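# Transfer 96-well plate from nest N1 to nest N2

## Task

Carry the 96-well plate out of plate nest N1 and set it into plate nest N2 so that it rests level within that nest's locators and its A1 well (the one at the clipped corner) lies at the nest corner labelled A1. Then release the plate and pull the grippers away from it.

## Robot and tools

ROBOT. Two 6-joint arms with parallel grippers, left_arm and right_arm. Base roots in the scene frame: left_arm at (+0.012, +0.235, +0.210) m, quat_wxyz (+0.982, -0.099, +0.140, +0.080); right_arm at (-0.001, -0.277, +0.210) m, quat_wxyz (+0.985, +0.088, +0.147, -0.006). Bases are slightly tilted. Mounting plates and the metal frame behind the arms are fixed obstacles.

SCENE FRAME. Origin on the tabletop midway between the arms, +z up, +x out over the table, +y toward left_arm. The arm names are labels, not image sides. Looking out from the arms, N1 is the left nest (toward +y) and N2 the right one (toward -y). The plate has one clipped corner; well A1 sits there. Loose objects may occasionally get a small push.

GRIPPER. Fingers extend along the gripper's +z axis and close along its y axis. end_effector_position is the pinch point between the pads, roughly 1 cm short of the fingertips. Reported hand positions can be off, more so at long reach. A wrist camera mount hangs near the gripper and can collide.

JOINT ORDER (in every row and every per-joint list): shoulder, elbow, waist, wrist pitch, wrist yaw, wrist roll. Ranges in rad: shoulder 0.000 to 3.142, elbow 0.000 to 3.142, waist -2.618 to 3.054, wrist pitch -1.571 to 1.571, wrist yaw -1.571 to 1.571, wrist roll -2.094 to 2.094. Real ends may differ by up to 0.036 rad.

ROW FORMAT. One row is 14 numbers, each in [-1, 1], always for both arms: left_arm's 6 joint values then its opening, then right_arm's 6 joint values then its opening. Joint values are scaled offsets, not poses: 1.0 equals 1.258 rad shoulder, 1.238 elbow, 1.202 waist, 2.073 wrist pitch, 2.022 wrist yaw and roll. Opening is absolute: +1 fully open (0.094 m pad gap), -1 closed. Optionally 12 more numbers in [0, 1] follow: a gain multiplier per joint, left_arm's 6 then right_arm's 6, in joint order; they persist until changed.

execute_actions(actions): a list of actions run in sequence. Each action is a list of 1 to 15 rows; each row lasts one control step of 1/30 s, and a short action repeats its last row until 15 steps pass. Every joint offset in an action is counted from that arm's angles when the action begins (for a call's first action, the last reported angles), not from the previous row. An empty list just returns state and images. An action that would send any joint more than 0.036 rad beyond its range end is rejected for both arms; if the first action is malformed or fails that check, nothing in the call runs. Per step, each joint's target can lead its measured angle by at most 0.202 waist, 0.258 shoulder, 0.238 elbow, 0.573 wrist pitch, 0.522 wrist yaw and roll (rad), and targets are pulled back if the gripper would jump over 70 mm, so big offsets need several actions.

move(target, speed, blocking): target is one 14-to-26-number row as above; its offsets are measured from the Joint positions in the latest result that shows them. All joints follow paths that finish together (grippers travel on curves), lasting 0.5 to 10 s; beyond 10 s the move stops short. Finger openings are applied at the start. speed, 0.01 to 2 rad/s (default 0.5), caps the joint with the largest travel. Paths ignore obstacles and the other arm. blocking=false returns after 0.5 s while motion continues; poll with wait(0), and use wait or stop before sending new rows or moves. The result adds a move: line with the outcome (done, off_target, moving, held, fault), limits=held or limits=none, and each arm's joint farthest from target.

wait(seconds): 0 to 10; the robot holds its last command, returning early if a running move ends. stop(): brakes a running move; needs room, the fingers keep moving. zoom_image(camera, region): camera is one of cam_head_left, cam_head_right, cam_high, cam_low, cam_left_wrist, cam_right_wrist (all 896x504); region [x0, y0, x1, y1] in pixels from the top-left, at most 504 by 504. read_manual(section): returns licence text only ("licences"). finished_scene(scene): ends the scene irreversibly and reports success; call it only once the plate is settled and the arms are clear.

RESULTS. A state line gives each gripper's position (m) and quat_wxyz in the scene frame. Joint positions and Joint velocities list each arm's joints (rad, rad/s) plus the pad gap (m). Joint targets shows what the joints are currently driven toward. grip_measured reports opening on the command scale (each gripper may read up to about 1 mm off). Joint torques follow joint order and include offsets and noise. Action calls also list per-step joint readings; HELD marks steps where part of an arm's row was withheld. "joint sent to its limit" means a joint was clipped at its end; "joint command not followed" means the clearance check altered targets; FAULT and MOTOR HOT lines flag stops and heating (warning at 75 °C, a 10 s stop at 90 °C, collapse at 100 °C).

PRACTICE. Zero offsets may let an arm droop; to hold a pose, send offsets back to the desired angles, then zeros, adding more if it still sags. To grip, command an opening about 0.03 below grip_measured (less for a lighter hold). The sim keeps running while you compose replies, holding the last command. Avoid: dropping the plate from more than a few millimetres, knocking anything off the table, arm-to-arm contact, slamming or pressing hard (fast moves and targets well past contact push harder), and long heavy holds that overheat motors.

Each tool is called after "Call:" in YAML: its name, and indented under it one key for each argument.

## Session

Call:
execute_actions:
  actions: []

Scene clock: 0.00 s.
left_arm: end_effector_position=(+0.2641, -0.1861, +0.3970) grip_measured=+1.000 end_effector_quat_wxyz=(+0.188, -0.178, +0.634, -0.728) | right_arm: end_effector_position=(+0.3309, -0.2938, +0.1506) grip_measured=+1.000 end_effector_quat_wxyz=(+0.033, +0.093, +0.947, +0.305)
Joint names: [shoulder, elbow, waist, wrist pitch, wrist yaw, wrist roll]
Joint positions: left_arm=[ 2.029  0.711 -1.348  1.386 -0.107 -1.245  0.094] | right_arm=[ 1.681  0.933 -0.328 -0.588 -0.548 -0.182  0.094]
Joint velocities: left_arm=[ 0.012  0.012 -0.012  0.022 -0.022 -0.007  0.   ] | right_arm=[ 0.012  0.002 -0.017  0.051 -0.066 -0.007  0.   ]
Joint torques (N m, as the arm reports them, + toward a larger angle): no reading
Motor temperatures (°C, as the motors report them): left_arm=[39 24 20 20 22 22] | right_arm=[33 22 24 22 22 19]
Joint targets: left_arm=[2.021 0.716 -1.354 1.386 -0.100 -1.237] | right_arm=[1.669 0.941 -0.327 -0.585 -0.557 -0.186]
Joint stiffness scale: left_arm=[1. 1. 1. 1. 1. 1.] | right_arm=[1. 1. 1. 1. 1. 1.]

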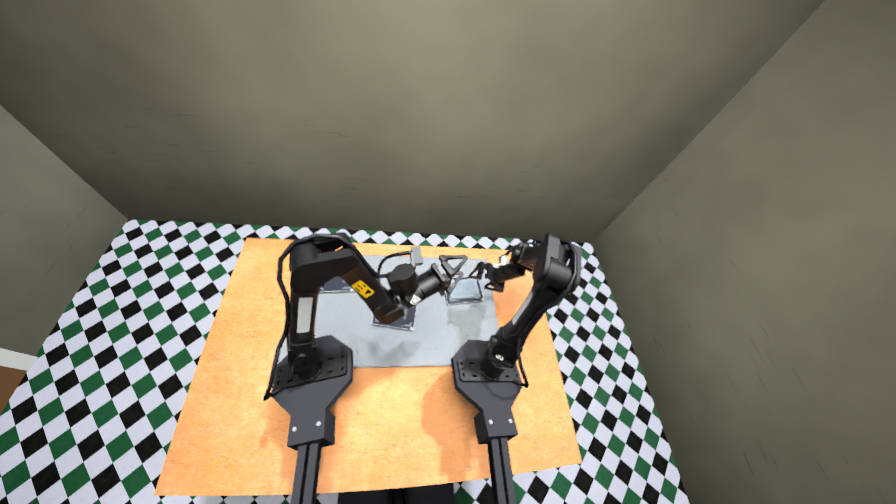

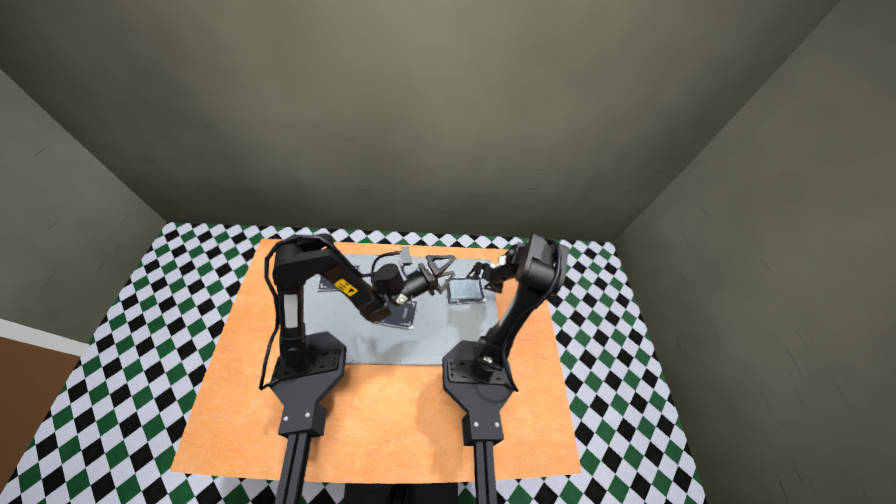

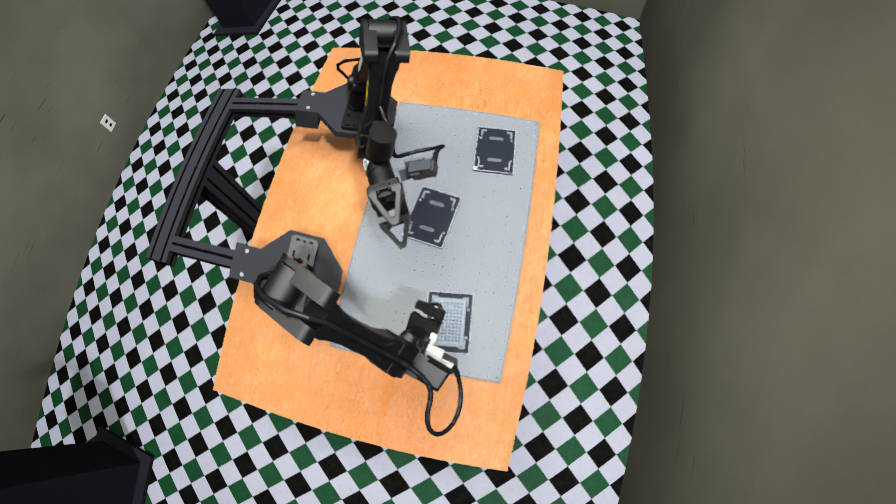

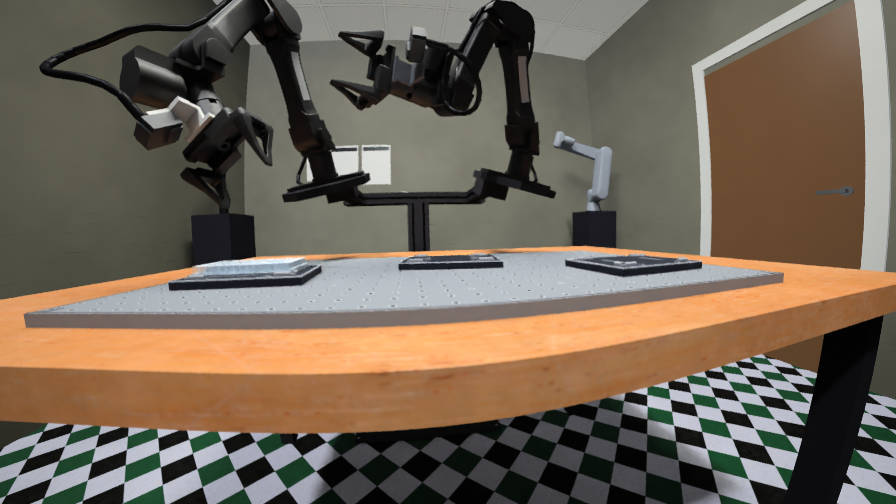

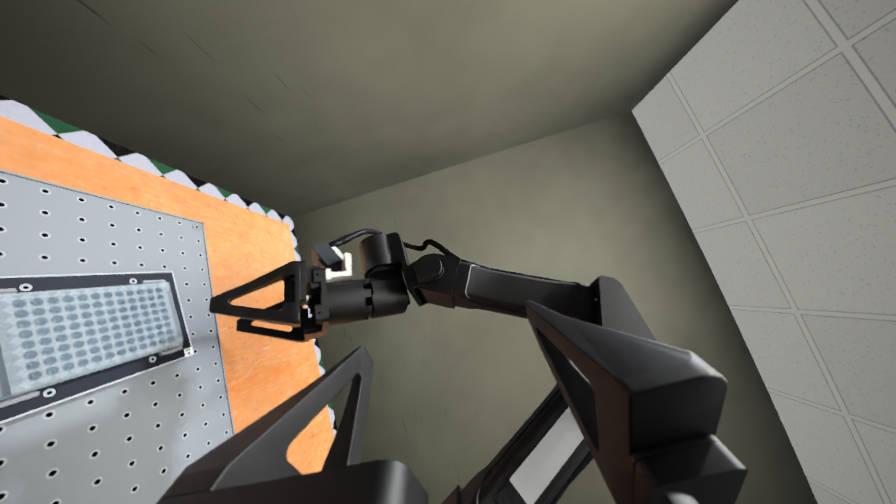

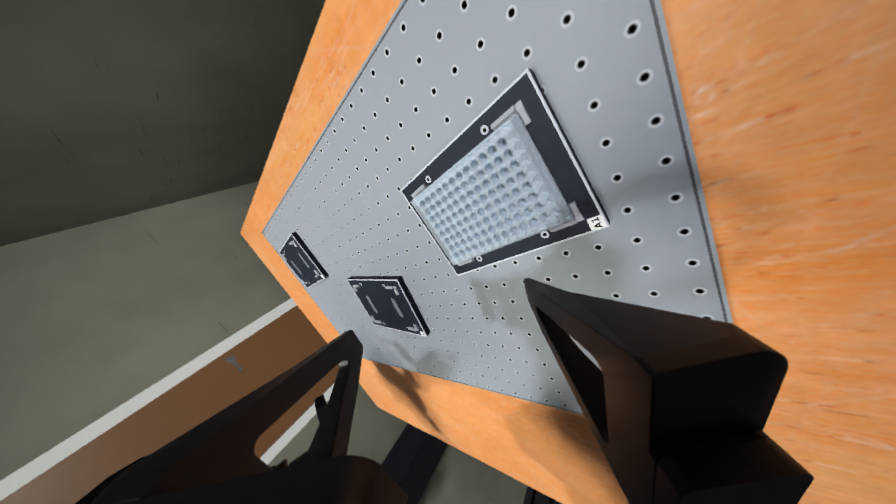

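Call:
zoom_image:
  camera: "cam_high"
  region: [380, 100, 560, 380]

Call:
zoom_image:
  camera: "cam_right_wrist"
  region: [380, 50, 640, 290]

Region (380, 100, 560, 380) of cam_high's 896x504 image, scaled by 1.800, with more detail than that image has; it fills the left 324 columns of this view, and the rest is white.

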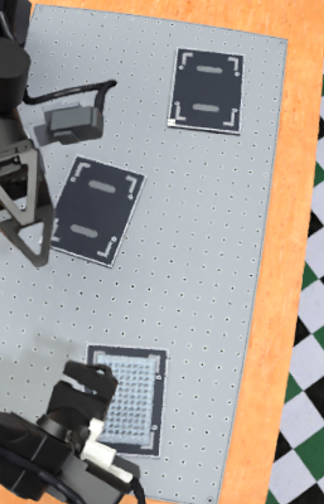

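Region (380, 50, 640, 290) of cam_right_wrist's 896x504 image, scaled by 1.938, with more detail than that image has; it fills the top 465 rows of this view, and the rest is white.

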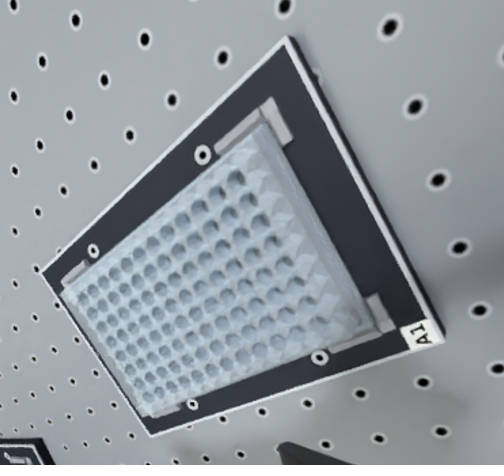

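Call:
move:
  target: [-0.19,0.33,0.845,-0.987,-0.077,-0.2324,1.0,0.111,0.085,0.383,0.050,0.378,-0.6526,1.0]
  speed: 0.7

Scene clock: 87.20 s.
left_arm: end_effector_position=(+0.3649, +0.2122, +0.1406) grip_measured=+1.000 end_effector_quat_wxyz=(-0.012, -0.704, +0.710, +0.002) | right_arm: end_effector_position=(+0.3482, -0.2665, +0.1101) grip_measured=+1.000 end_effector_quat_wxyz=(+0.005, +0.708, -0.707, +0.001)
Joint names: [shoulder, elbow, waist, wrist pitch, wrist yaw, wrist roll]
Joint positions: left_arm=[ 1.813  1.094 -0.334 -0.642 -0.243 -1.709  0.094] | right_arm=[ 1.811  1.006  0.118 -0.495  0.214 -1.494  0.094]
Joint velocities: left_arm=[-0.002  0.007 -0.007  0.037  0.022  0.007  0.   ] | right_arm=[ 0.012  0.002  0.012 -0.022  0.022  0.051  0.   ]
Joint torques (N m, as the arm reports them, + toward a larger angle): left_arm=[-11.13   6.41  -1.91  -0.17  -0.22  -0.1 ] | right_arm=[-7.47  5.13  2.37  0.58  0.02 -0.06]
Motor temperatures (°C, as the motors report them): left_arm=[44 26 21 28 23 22] | right_arm=[36 23 24 21 22 19]
Joint targets: left_arm=[1.790 1.119 -0.332 -0.660 -0.262 -1.715] | right_arm=[1.820 1.039 0.132 -0.484 0.217 -1.502]
Joint stiffness scale: left_arm=[1. 1. 1. 1. 1. 1.] | right_arm=[1. 1. 1. 1. 1. 1.]
move: off_target (left_arm, right_arm); limits=none; left_arm: farthest joint: the elbow, 0.026 radians from its target (0.409 radians at the start); right_arm: farthest joint: the elbow, 0.032 radians from its target (0.105 radians at the start)

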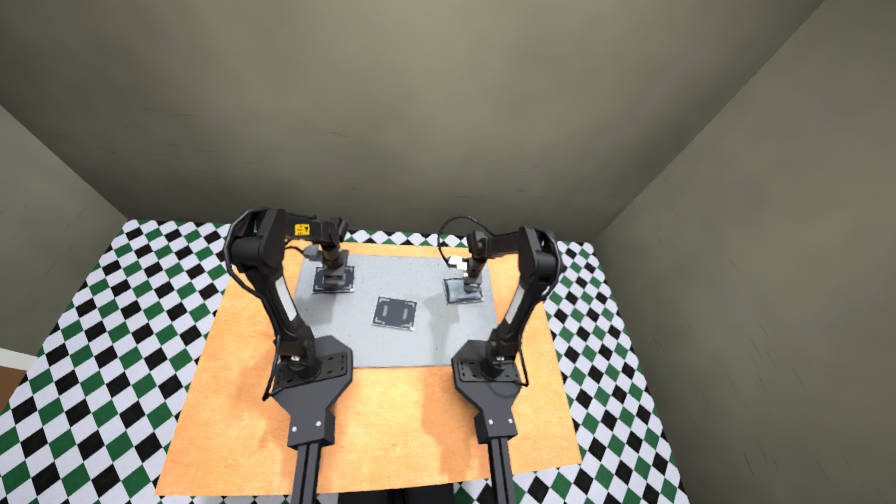

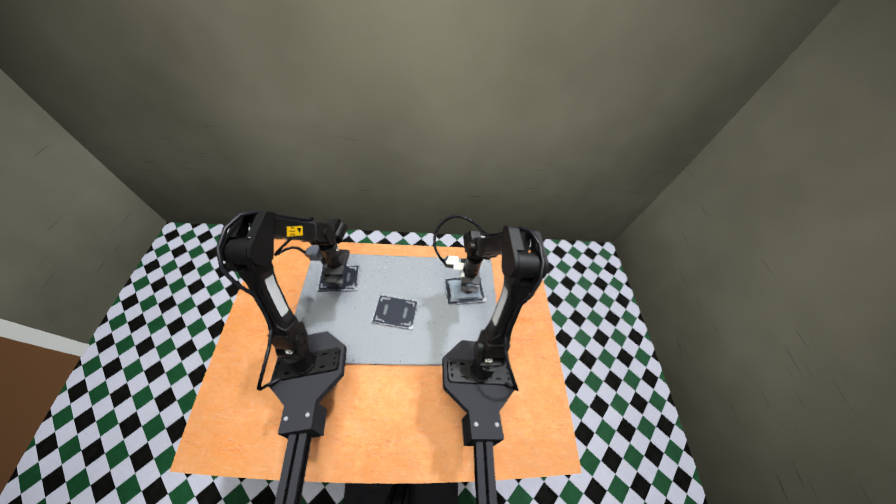

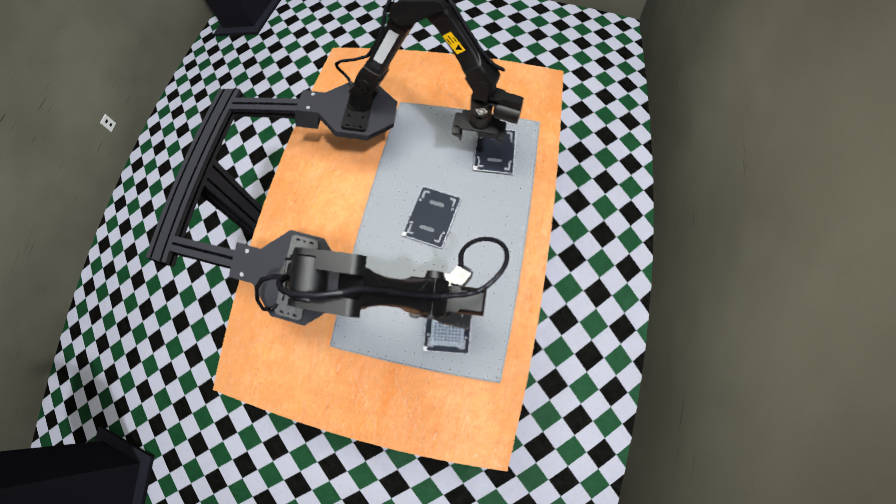

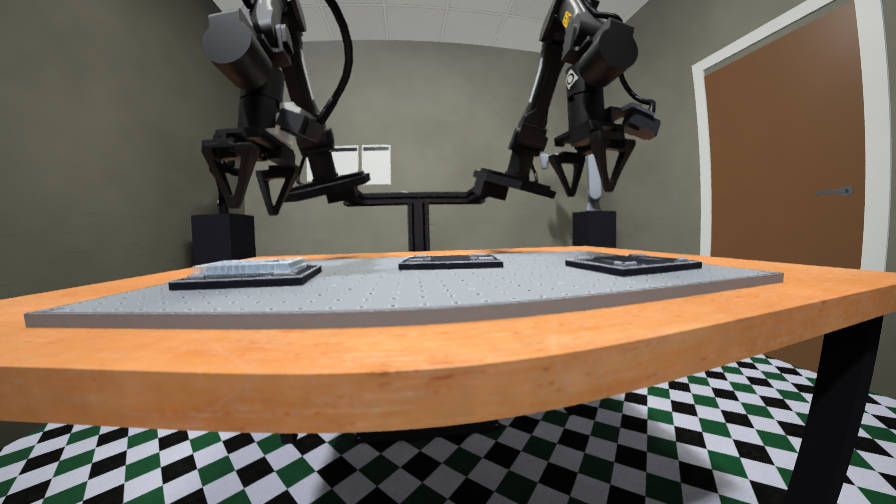

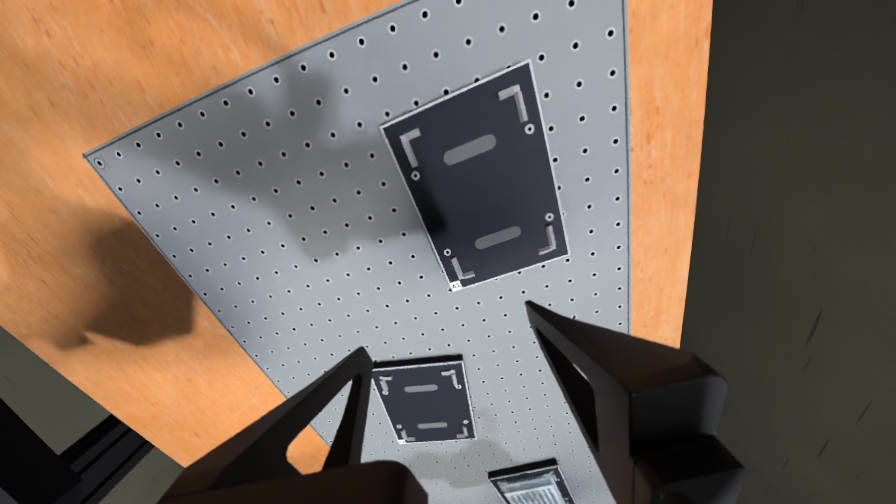

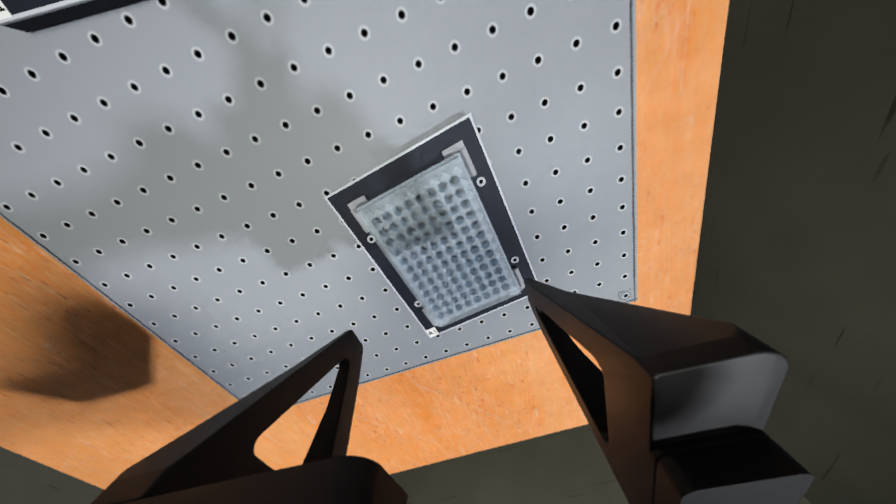

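Call:
zoom_image:
  camera: "cam_right_wrist"
  region: [310, 100, 560, 350]

Call:
zoom_image:
  camera: "cam_left_wrist"
  region: [360, 40, 620, 310]

Region (310, 100, 560, 350) of cam_right_wrist's 896x504 image, scaled by 2.016, with more detail than that image has.

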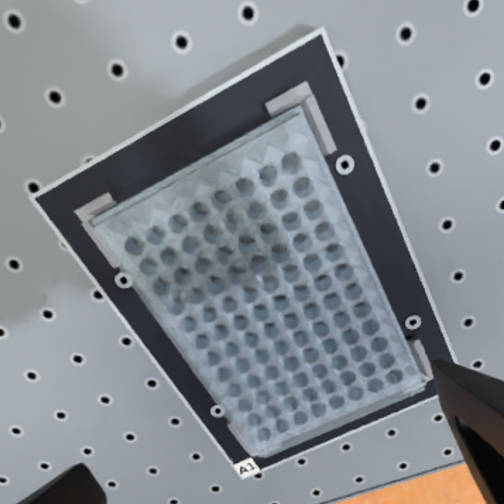

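Region (360, 40, 620, 310) of cam_left_wrist's 896x504 image, scaled by 1.867, with more detail than that image has; it fills the left 485 columns of this view, and the rest is white.

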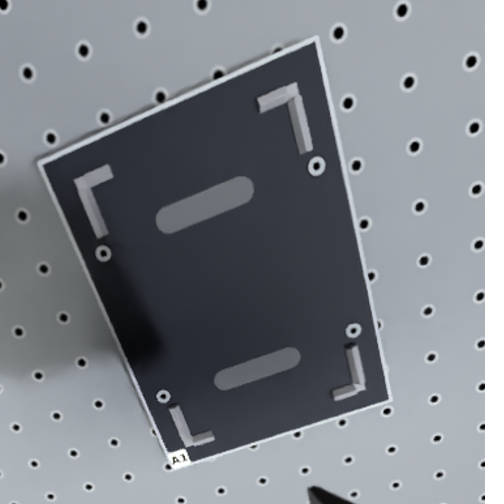

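Call:
zoom_image:
  camera: "cam_right_wrist"
  region: [400, 270, 540, 345]

Call:
zoom_image:
  camera: "cam_right_wrist"
  region: [340, 135, 490, 235]

Region (400, 270, 540, 345) of cam_right_wrist's 896x504 image, scaled by 3.600, with more detail than that image has; it fills the top 270 rows of this view, and the rest is white.

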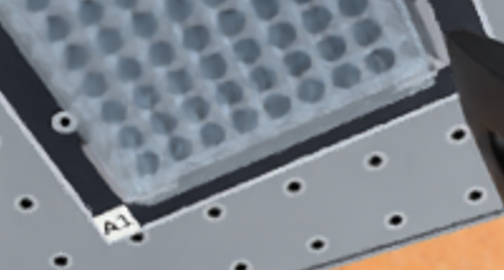

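Region (340, 135, 490, 235) of cam_right_wrist's 896x504 image, scaled by 3.360, with more detail than that image has.

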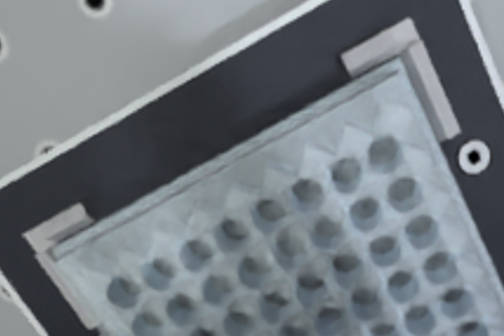

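Call:
zoom_image:
  camera: "cam_high"
  region: [415, 315, 485, 360]

Call:
zoom_image:
  camera: "cam_right_wrist"
  region: [405, 290, 465, 340]

Call:
zoom_image:
  camera: "cam_right_wrist"
  region: [485, 255, 545, 305]

Region (415, 315, 485, 360) of cam_high's 896x504 image, scaled by 7.200, with more detail than that image has; it fills the top 324 rows of this view, and the rest is white.

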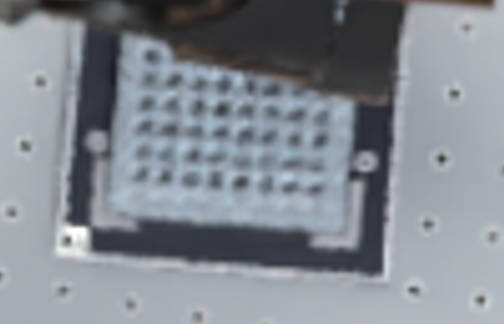

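Region (405, 290, 465, 340) of cam_right_wrist's 896x504 image, scaled by 8.400, with more detail than that image has.

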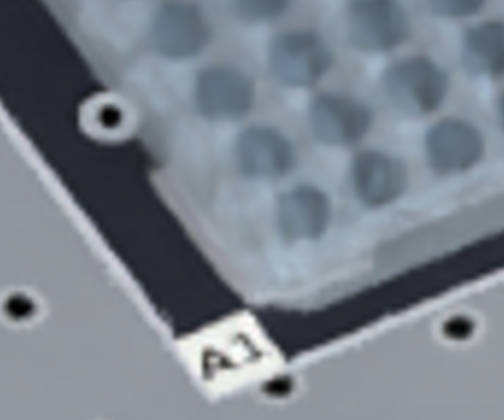

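Region (485, 255, 545, 305) of cam_right_wrist's 896x504 image, scaled by 8.400, with more detail than that image has.

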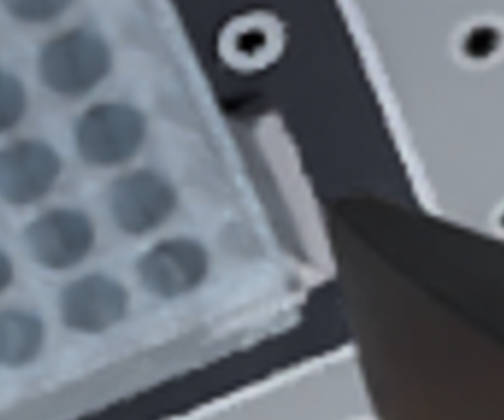

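Call:
move:
  target: [-0.008,0.008,0,-0.004,0,0,1.0,0.1256,0.0355,-0.0283,0.0762,-0.0134,-0.0712,1.0]
  speed: 0.25

Scene clock: 208.47 s.
left_arm: end_effector_position=(+0.3647, +0.2122, +0.1406) grip_measured=+1.000 end_effector_quat_wxyz=(-0.012, -0.704, +0.710, +0.002) | right_arm: end_effector_position=(+0.3544, -0.2651, +0.0647) grip_measured=+1.000 end_effector_quat_wxyz=(+0.003, +0.745, -0.667, +0.000)
Joint names: [shoulder, elbow, waist, wrist pitch, wrist yaw, wrist roll]
Joint positions: left_arm=[ 1.813  1.094 -0.334 -0.643 -0.243 -1.709  0.094] | right_arm=[ 1.966  1.019  0.09  -0.347  0.203 -1.629  0.094]
Joint velocities: left_arm=[ 0.002 -0.022 -0.017 -0.007  0.125  0.022  0.   ] | right_arm=[ 0.012 -0.007 -0.012 -0.007  0.007  0.022  0.   ]
Joint torques (N m, as the arm reports them, + toward a larger angle): left_arm=[-10.05   5.15  -2.06  -0.11  -0.01  -0.04] | right_arm=[-8.45  4.49  0.96  0.58 -0.16 -0.04]
Motor temperatures (°C, as the motors report them): left_arm=[46 27 21 22 23 22] | right_arm=[35 24 24 22 22 19]
Joint targets: left_arm=[1.803 1.104 -0.334 -0.651 -0.243 -1.709] | right_arm=[1.969 1.050 0.084 -0.337 0.187 -1.637]
Joint stiffness scale: left_arm=[1. 1. 1. 1. 1. 1.] | right_arm=[1. 1. 1. 1. 1. 1.]
move: off_target (right_arm); limits=none; left_arm: farthest joint: the shoulder, 0.010 radians from its target (0.010 radians at the start); right_arm: farthest joint: the elbow, 0.031 radians from its target (0.044 radians at the start)

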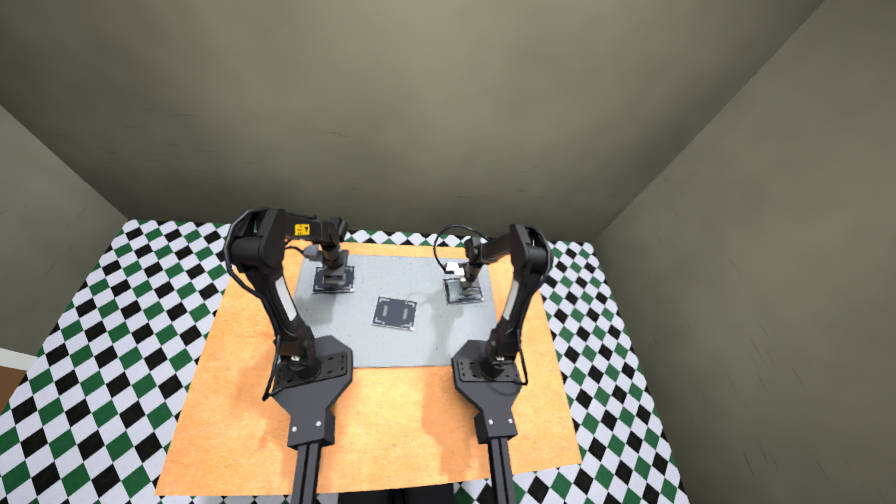

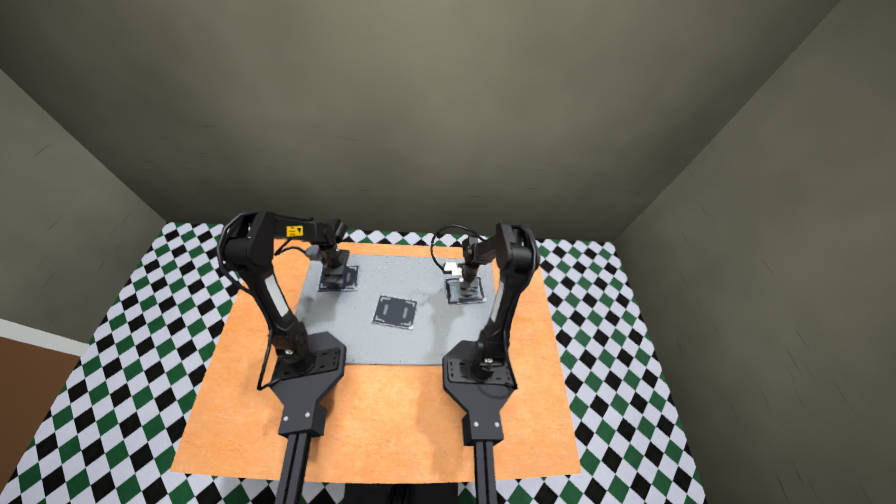

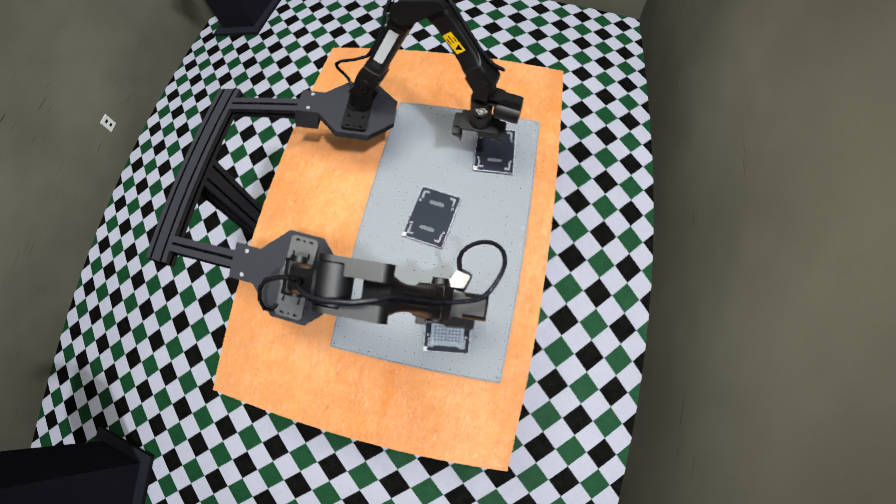

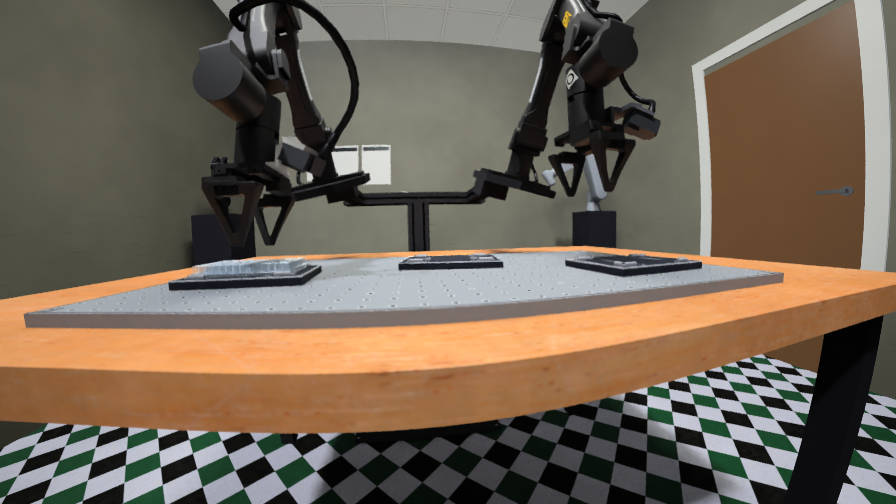

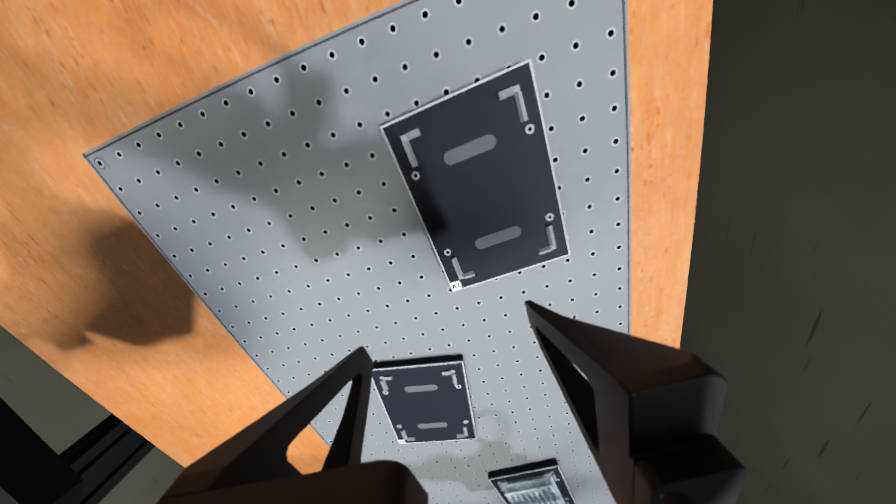

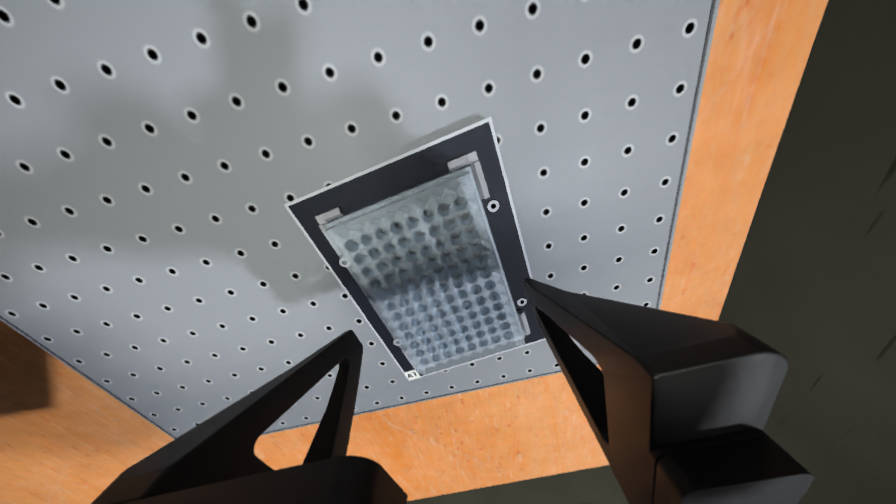

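Call:
zoom_image:
  camera: "cam_right_wrist"
  region: [280, 110, 560, 390]

Region (280, 110, 560, 390) of cam_right_wrist's 896x504 image, scaled by 1.800, with more detail than that image has.

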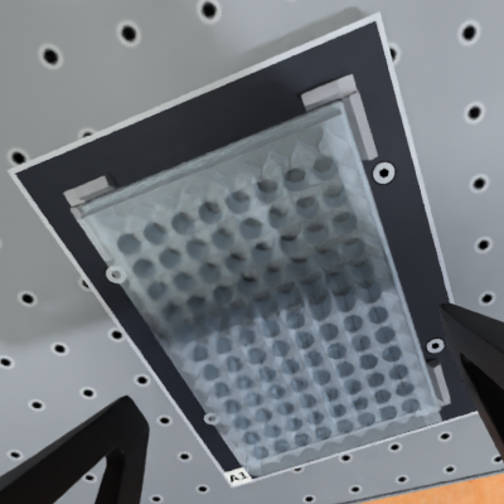

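Call:
move:
  target: [-0.008,0.008,0,-0.004,0,0,1.0,0.0525,0.016,-0.014,0.0425,-0.010,-0.010,1.0]
  speed: 0.12

Scene clock: 247.27 s.
left_arm: end_effector_position=(+0.3647, +0.2122, +0.1406) grip_measured=+1.000 end_effector_quat_wxyz=(-0.012, -0.704, +0.710, +0.002) | right_arm: end_effector_position=(+0.3580, -0.2645, +0.0465) grip_measured=+1.000 end_effector_quat_wxyz=(-0.004, +0.744, -0.668, +0.005)
Joint names: [shoulder, elbow, waist, wrist pitch, wrist yaw, wrist roll]
Joint positions: left_arm=[ 1.813  1.094 -0.334 -0.643 -0.243 -1.709  0.094] | right_arm=[ 2.024  1.019  0.08  -0.268  0.198 -1.642  0.094]
Joint velocities: left_arm=[-0.007  0.002  0.002 -0.007  0.051 -0.037  0.   ] | right_arm=[-0.022 -0.022 -0.002  0.007  0.037 -0.037  0.   ]
Joint torques (N m, as the arm reports them, + toward a larger angle): left_arm=[-10.04   5.15  -2.05  -0.11  -0.01  -0.04] | right_arm=[-8.33  3.56  1.02  0.6  -0.17 -0.03]
Motor temperatures (°C, as the motors report them): left_arm=[45 26 21 22 23 22] | right_arm=[36 24 24 22 22 19]
Joint targets: left_arm=[1.803 1.104 -0.334 -0.651 -0.243 -1.709] | right_arm=[2.032 1.039 0.073 -0.258 0.182 -1.649]
Joint stiffness scale: left_arm=[1. 1. 1. 1. 1. 1.] | right_arm=[1. 1. 1. 1. 1. 1.]
move: done; limits=none; left_arm: farthest joint: the shoulder, 0.010 radians from its target (0.010 radians at the start); right_arm: farthest joint: the elbow, 0.020 radians from its target (0.020 radians at the start)

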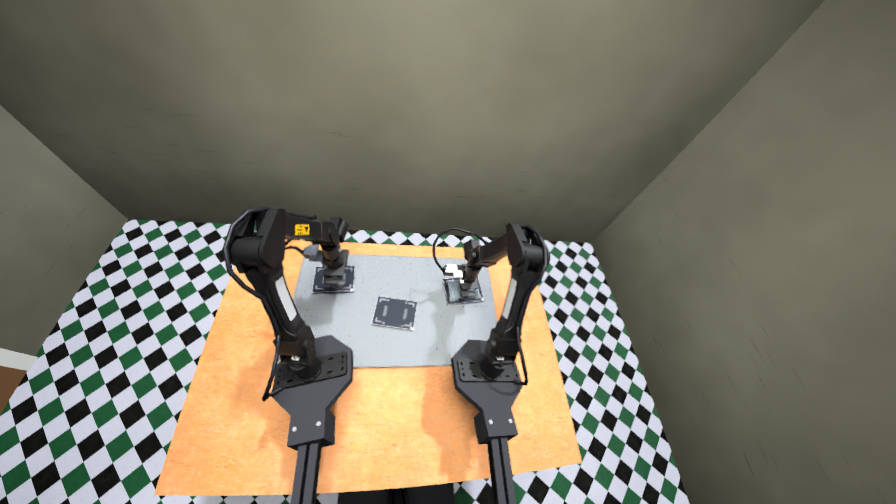

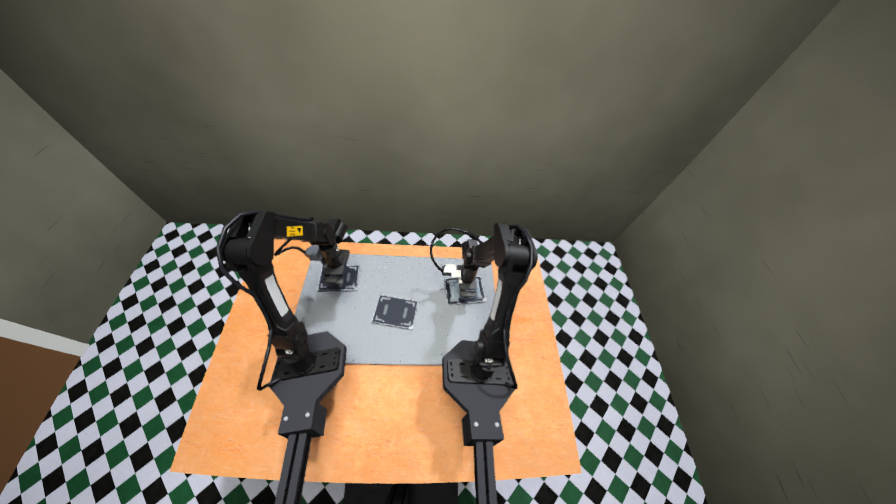

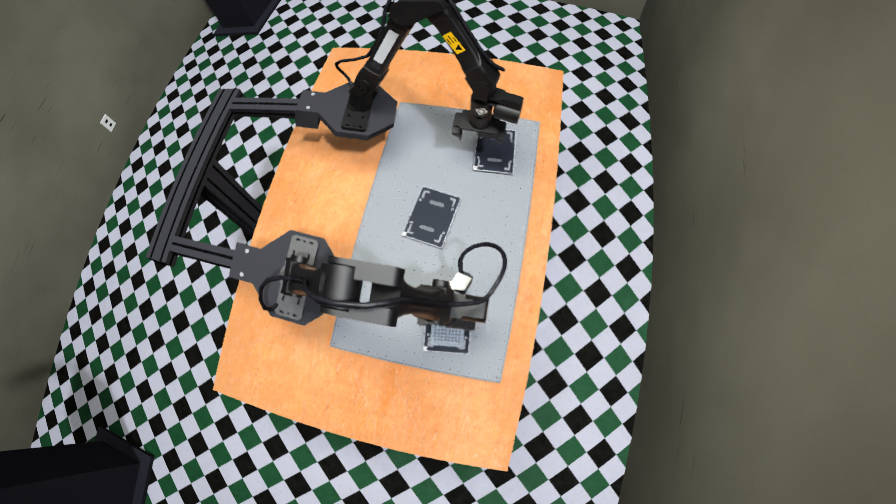

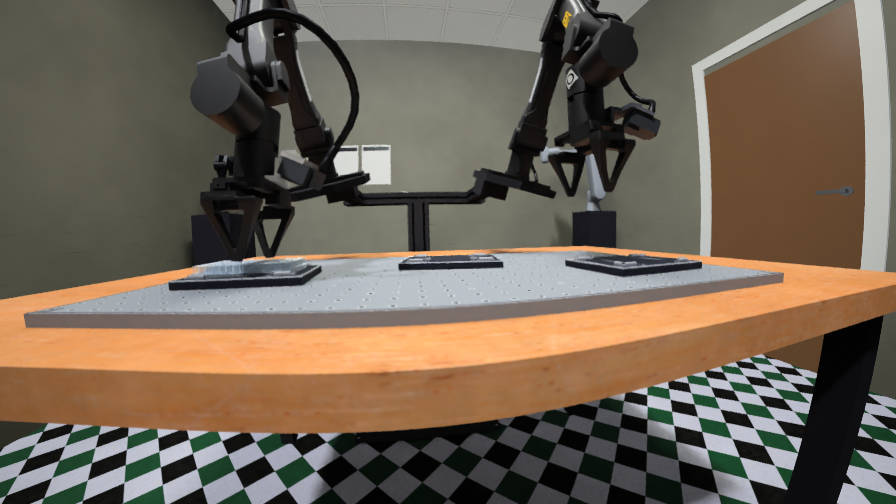

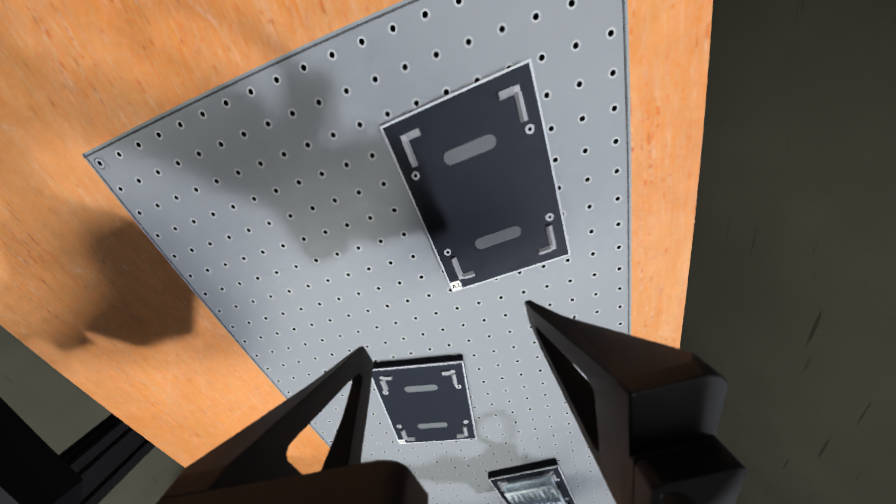

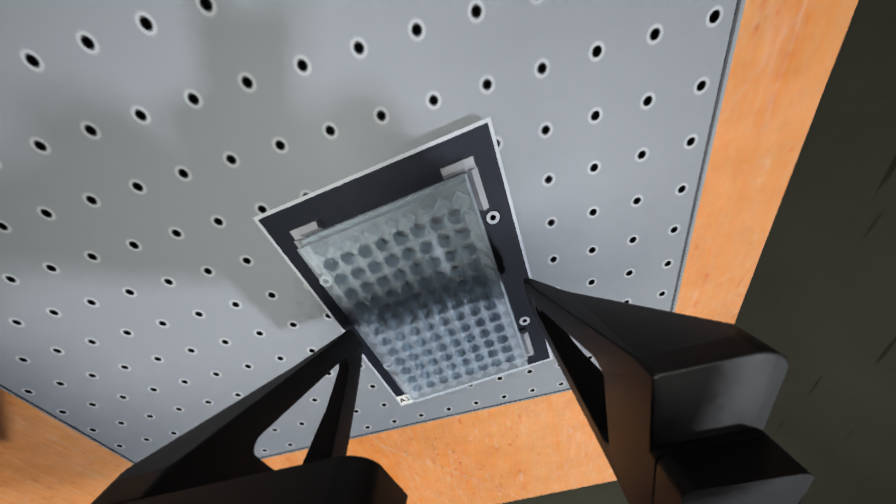

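Call:
zoom_image:
  camera: "cam_right_wrist"
  region: [300, 220, 580, 400]

Call:
zoom_image:
  camera: "cam_low"
  region: [160, 230, 340, 300]

Region (300, 220, 580, 400) of cam_right_wrist's 896x504 image, scaled by 1.800, with more detail than that image has; it fills the top 324 rows of this view, and the rest is white.

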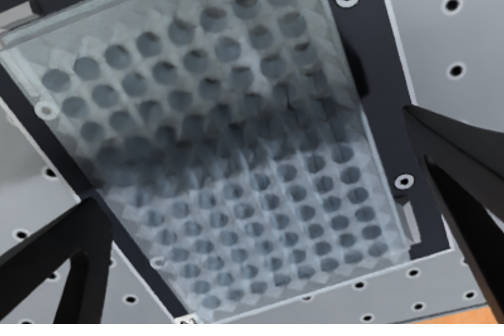

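Region (160, 230, 340, 300) of cam_low's 896x504 image, scaled by 2.800, with more detail than that image has.

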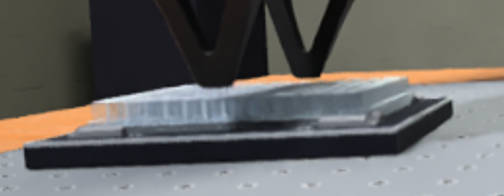

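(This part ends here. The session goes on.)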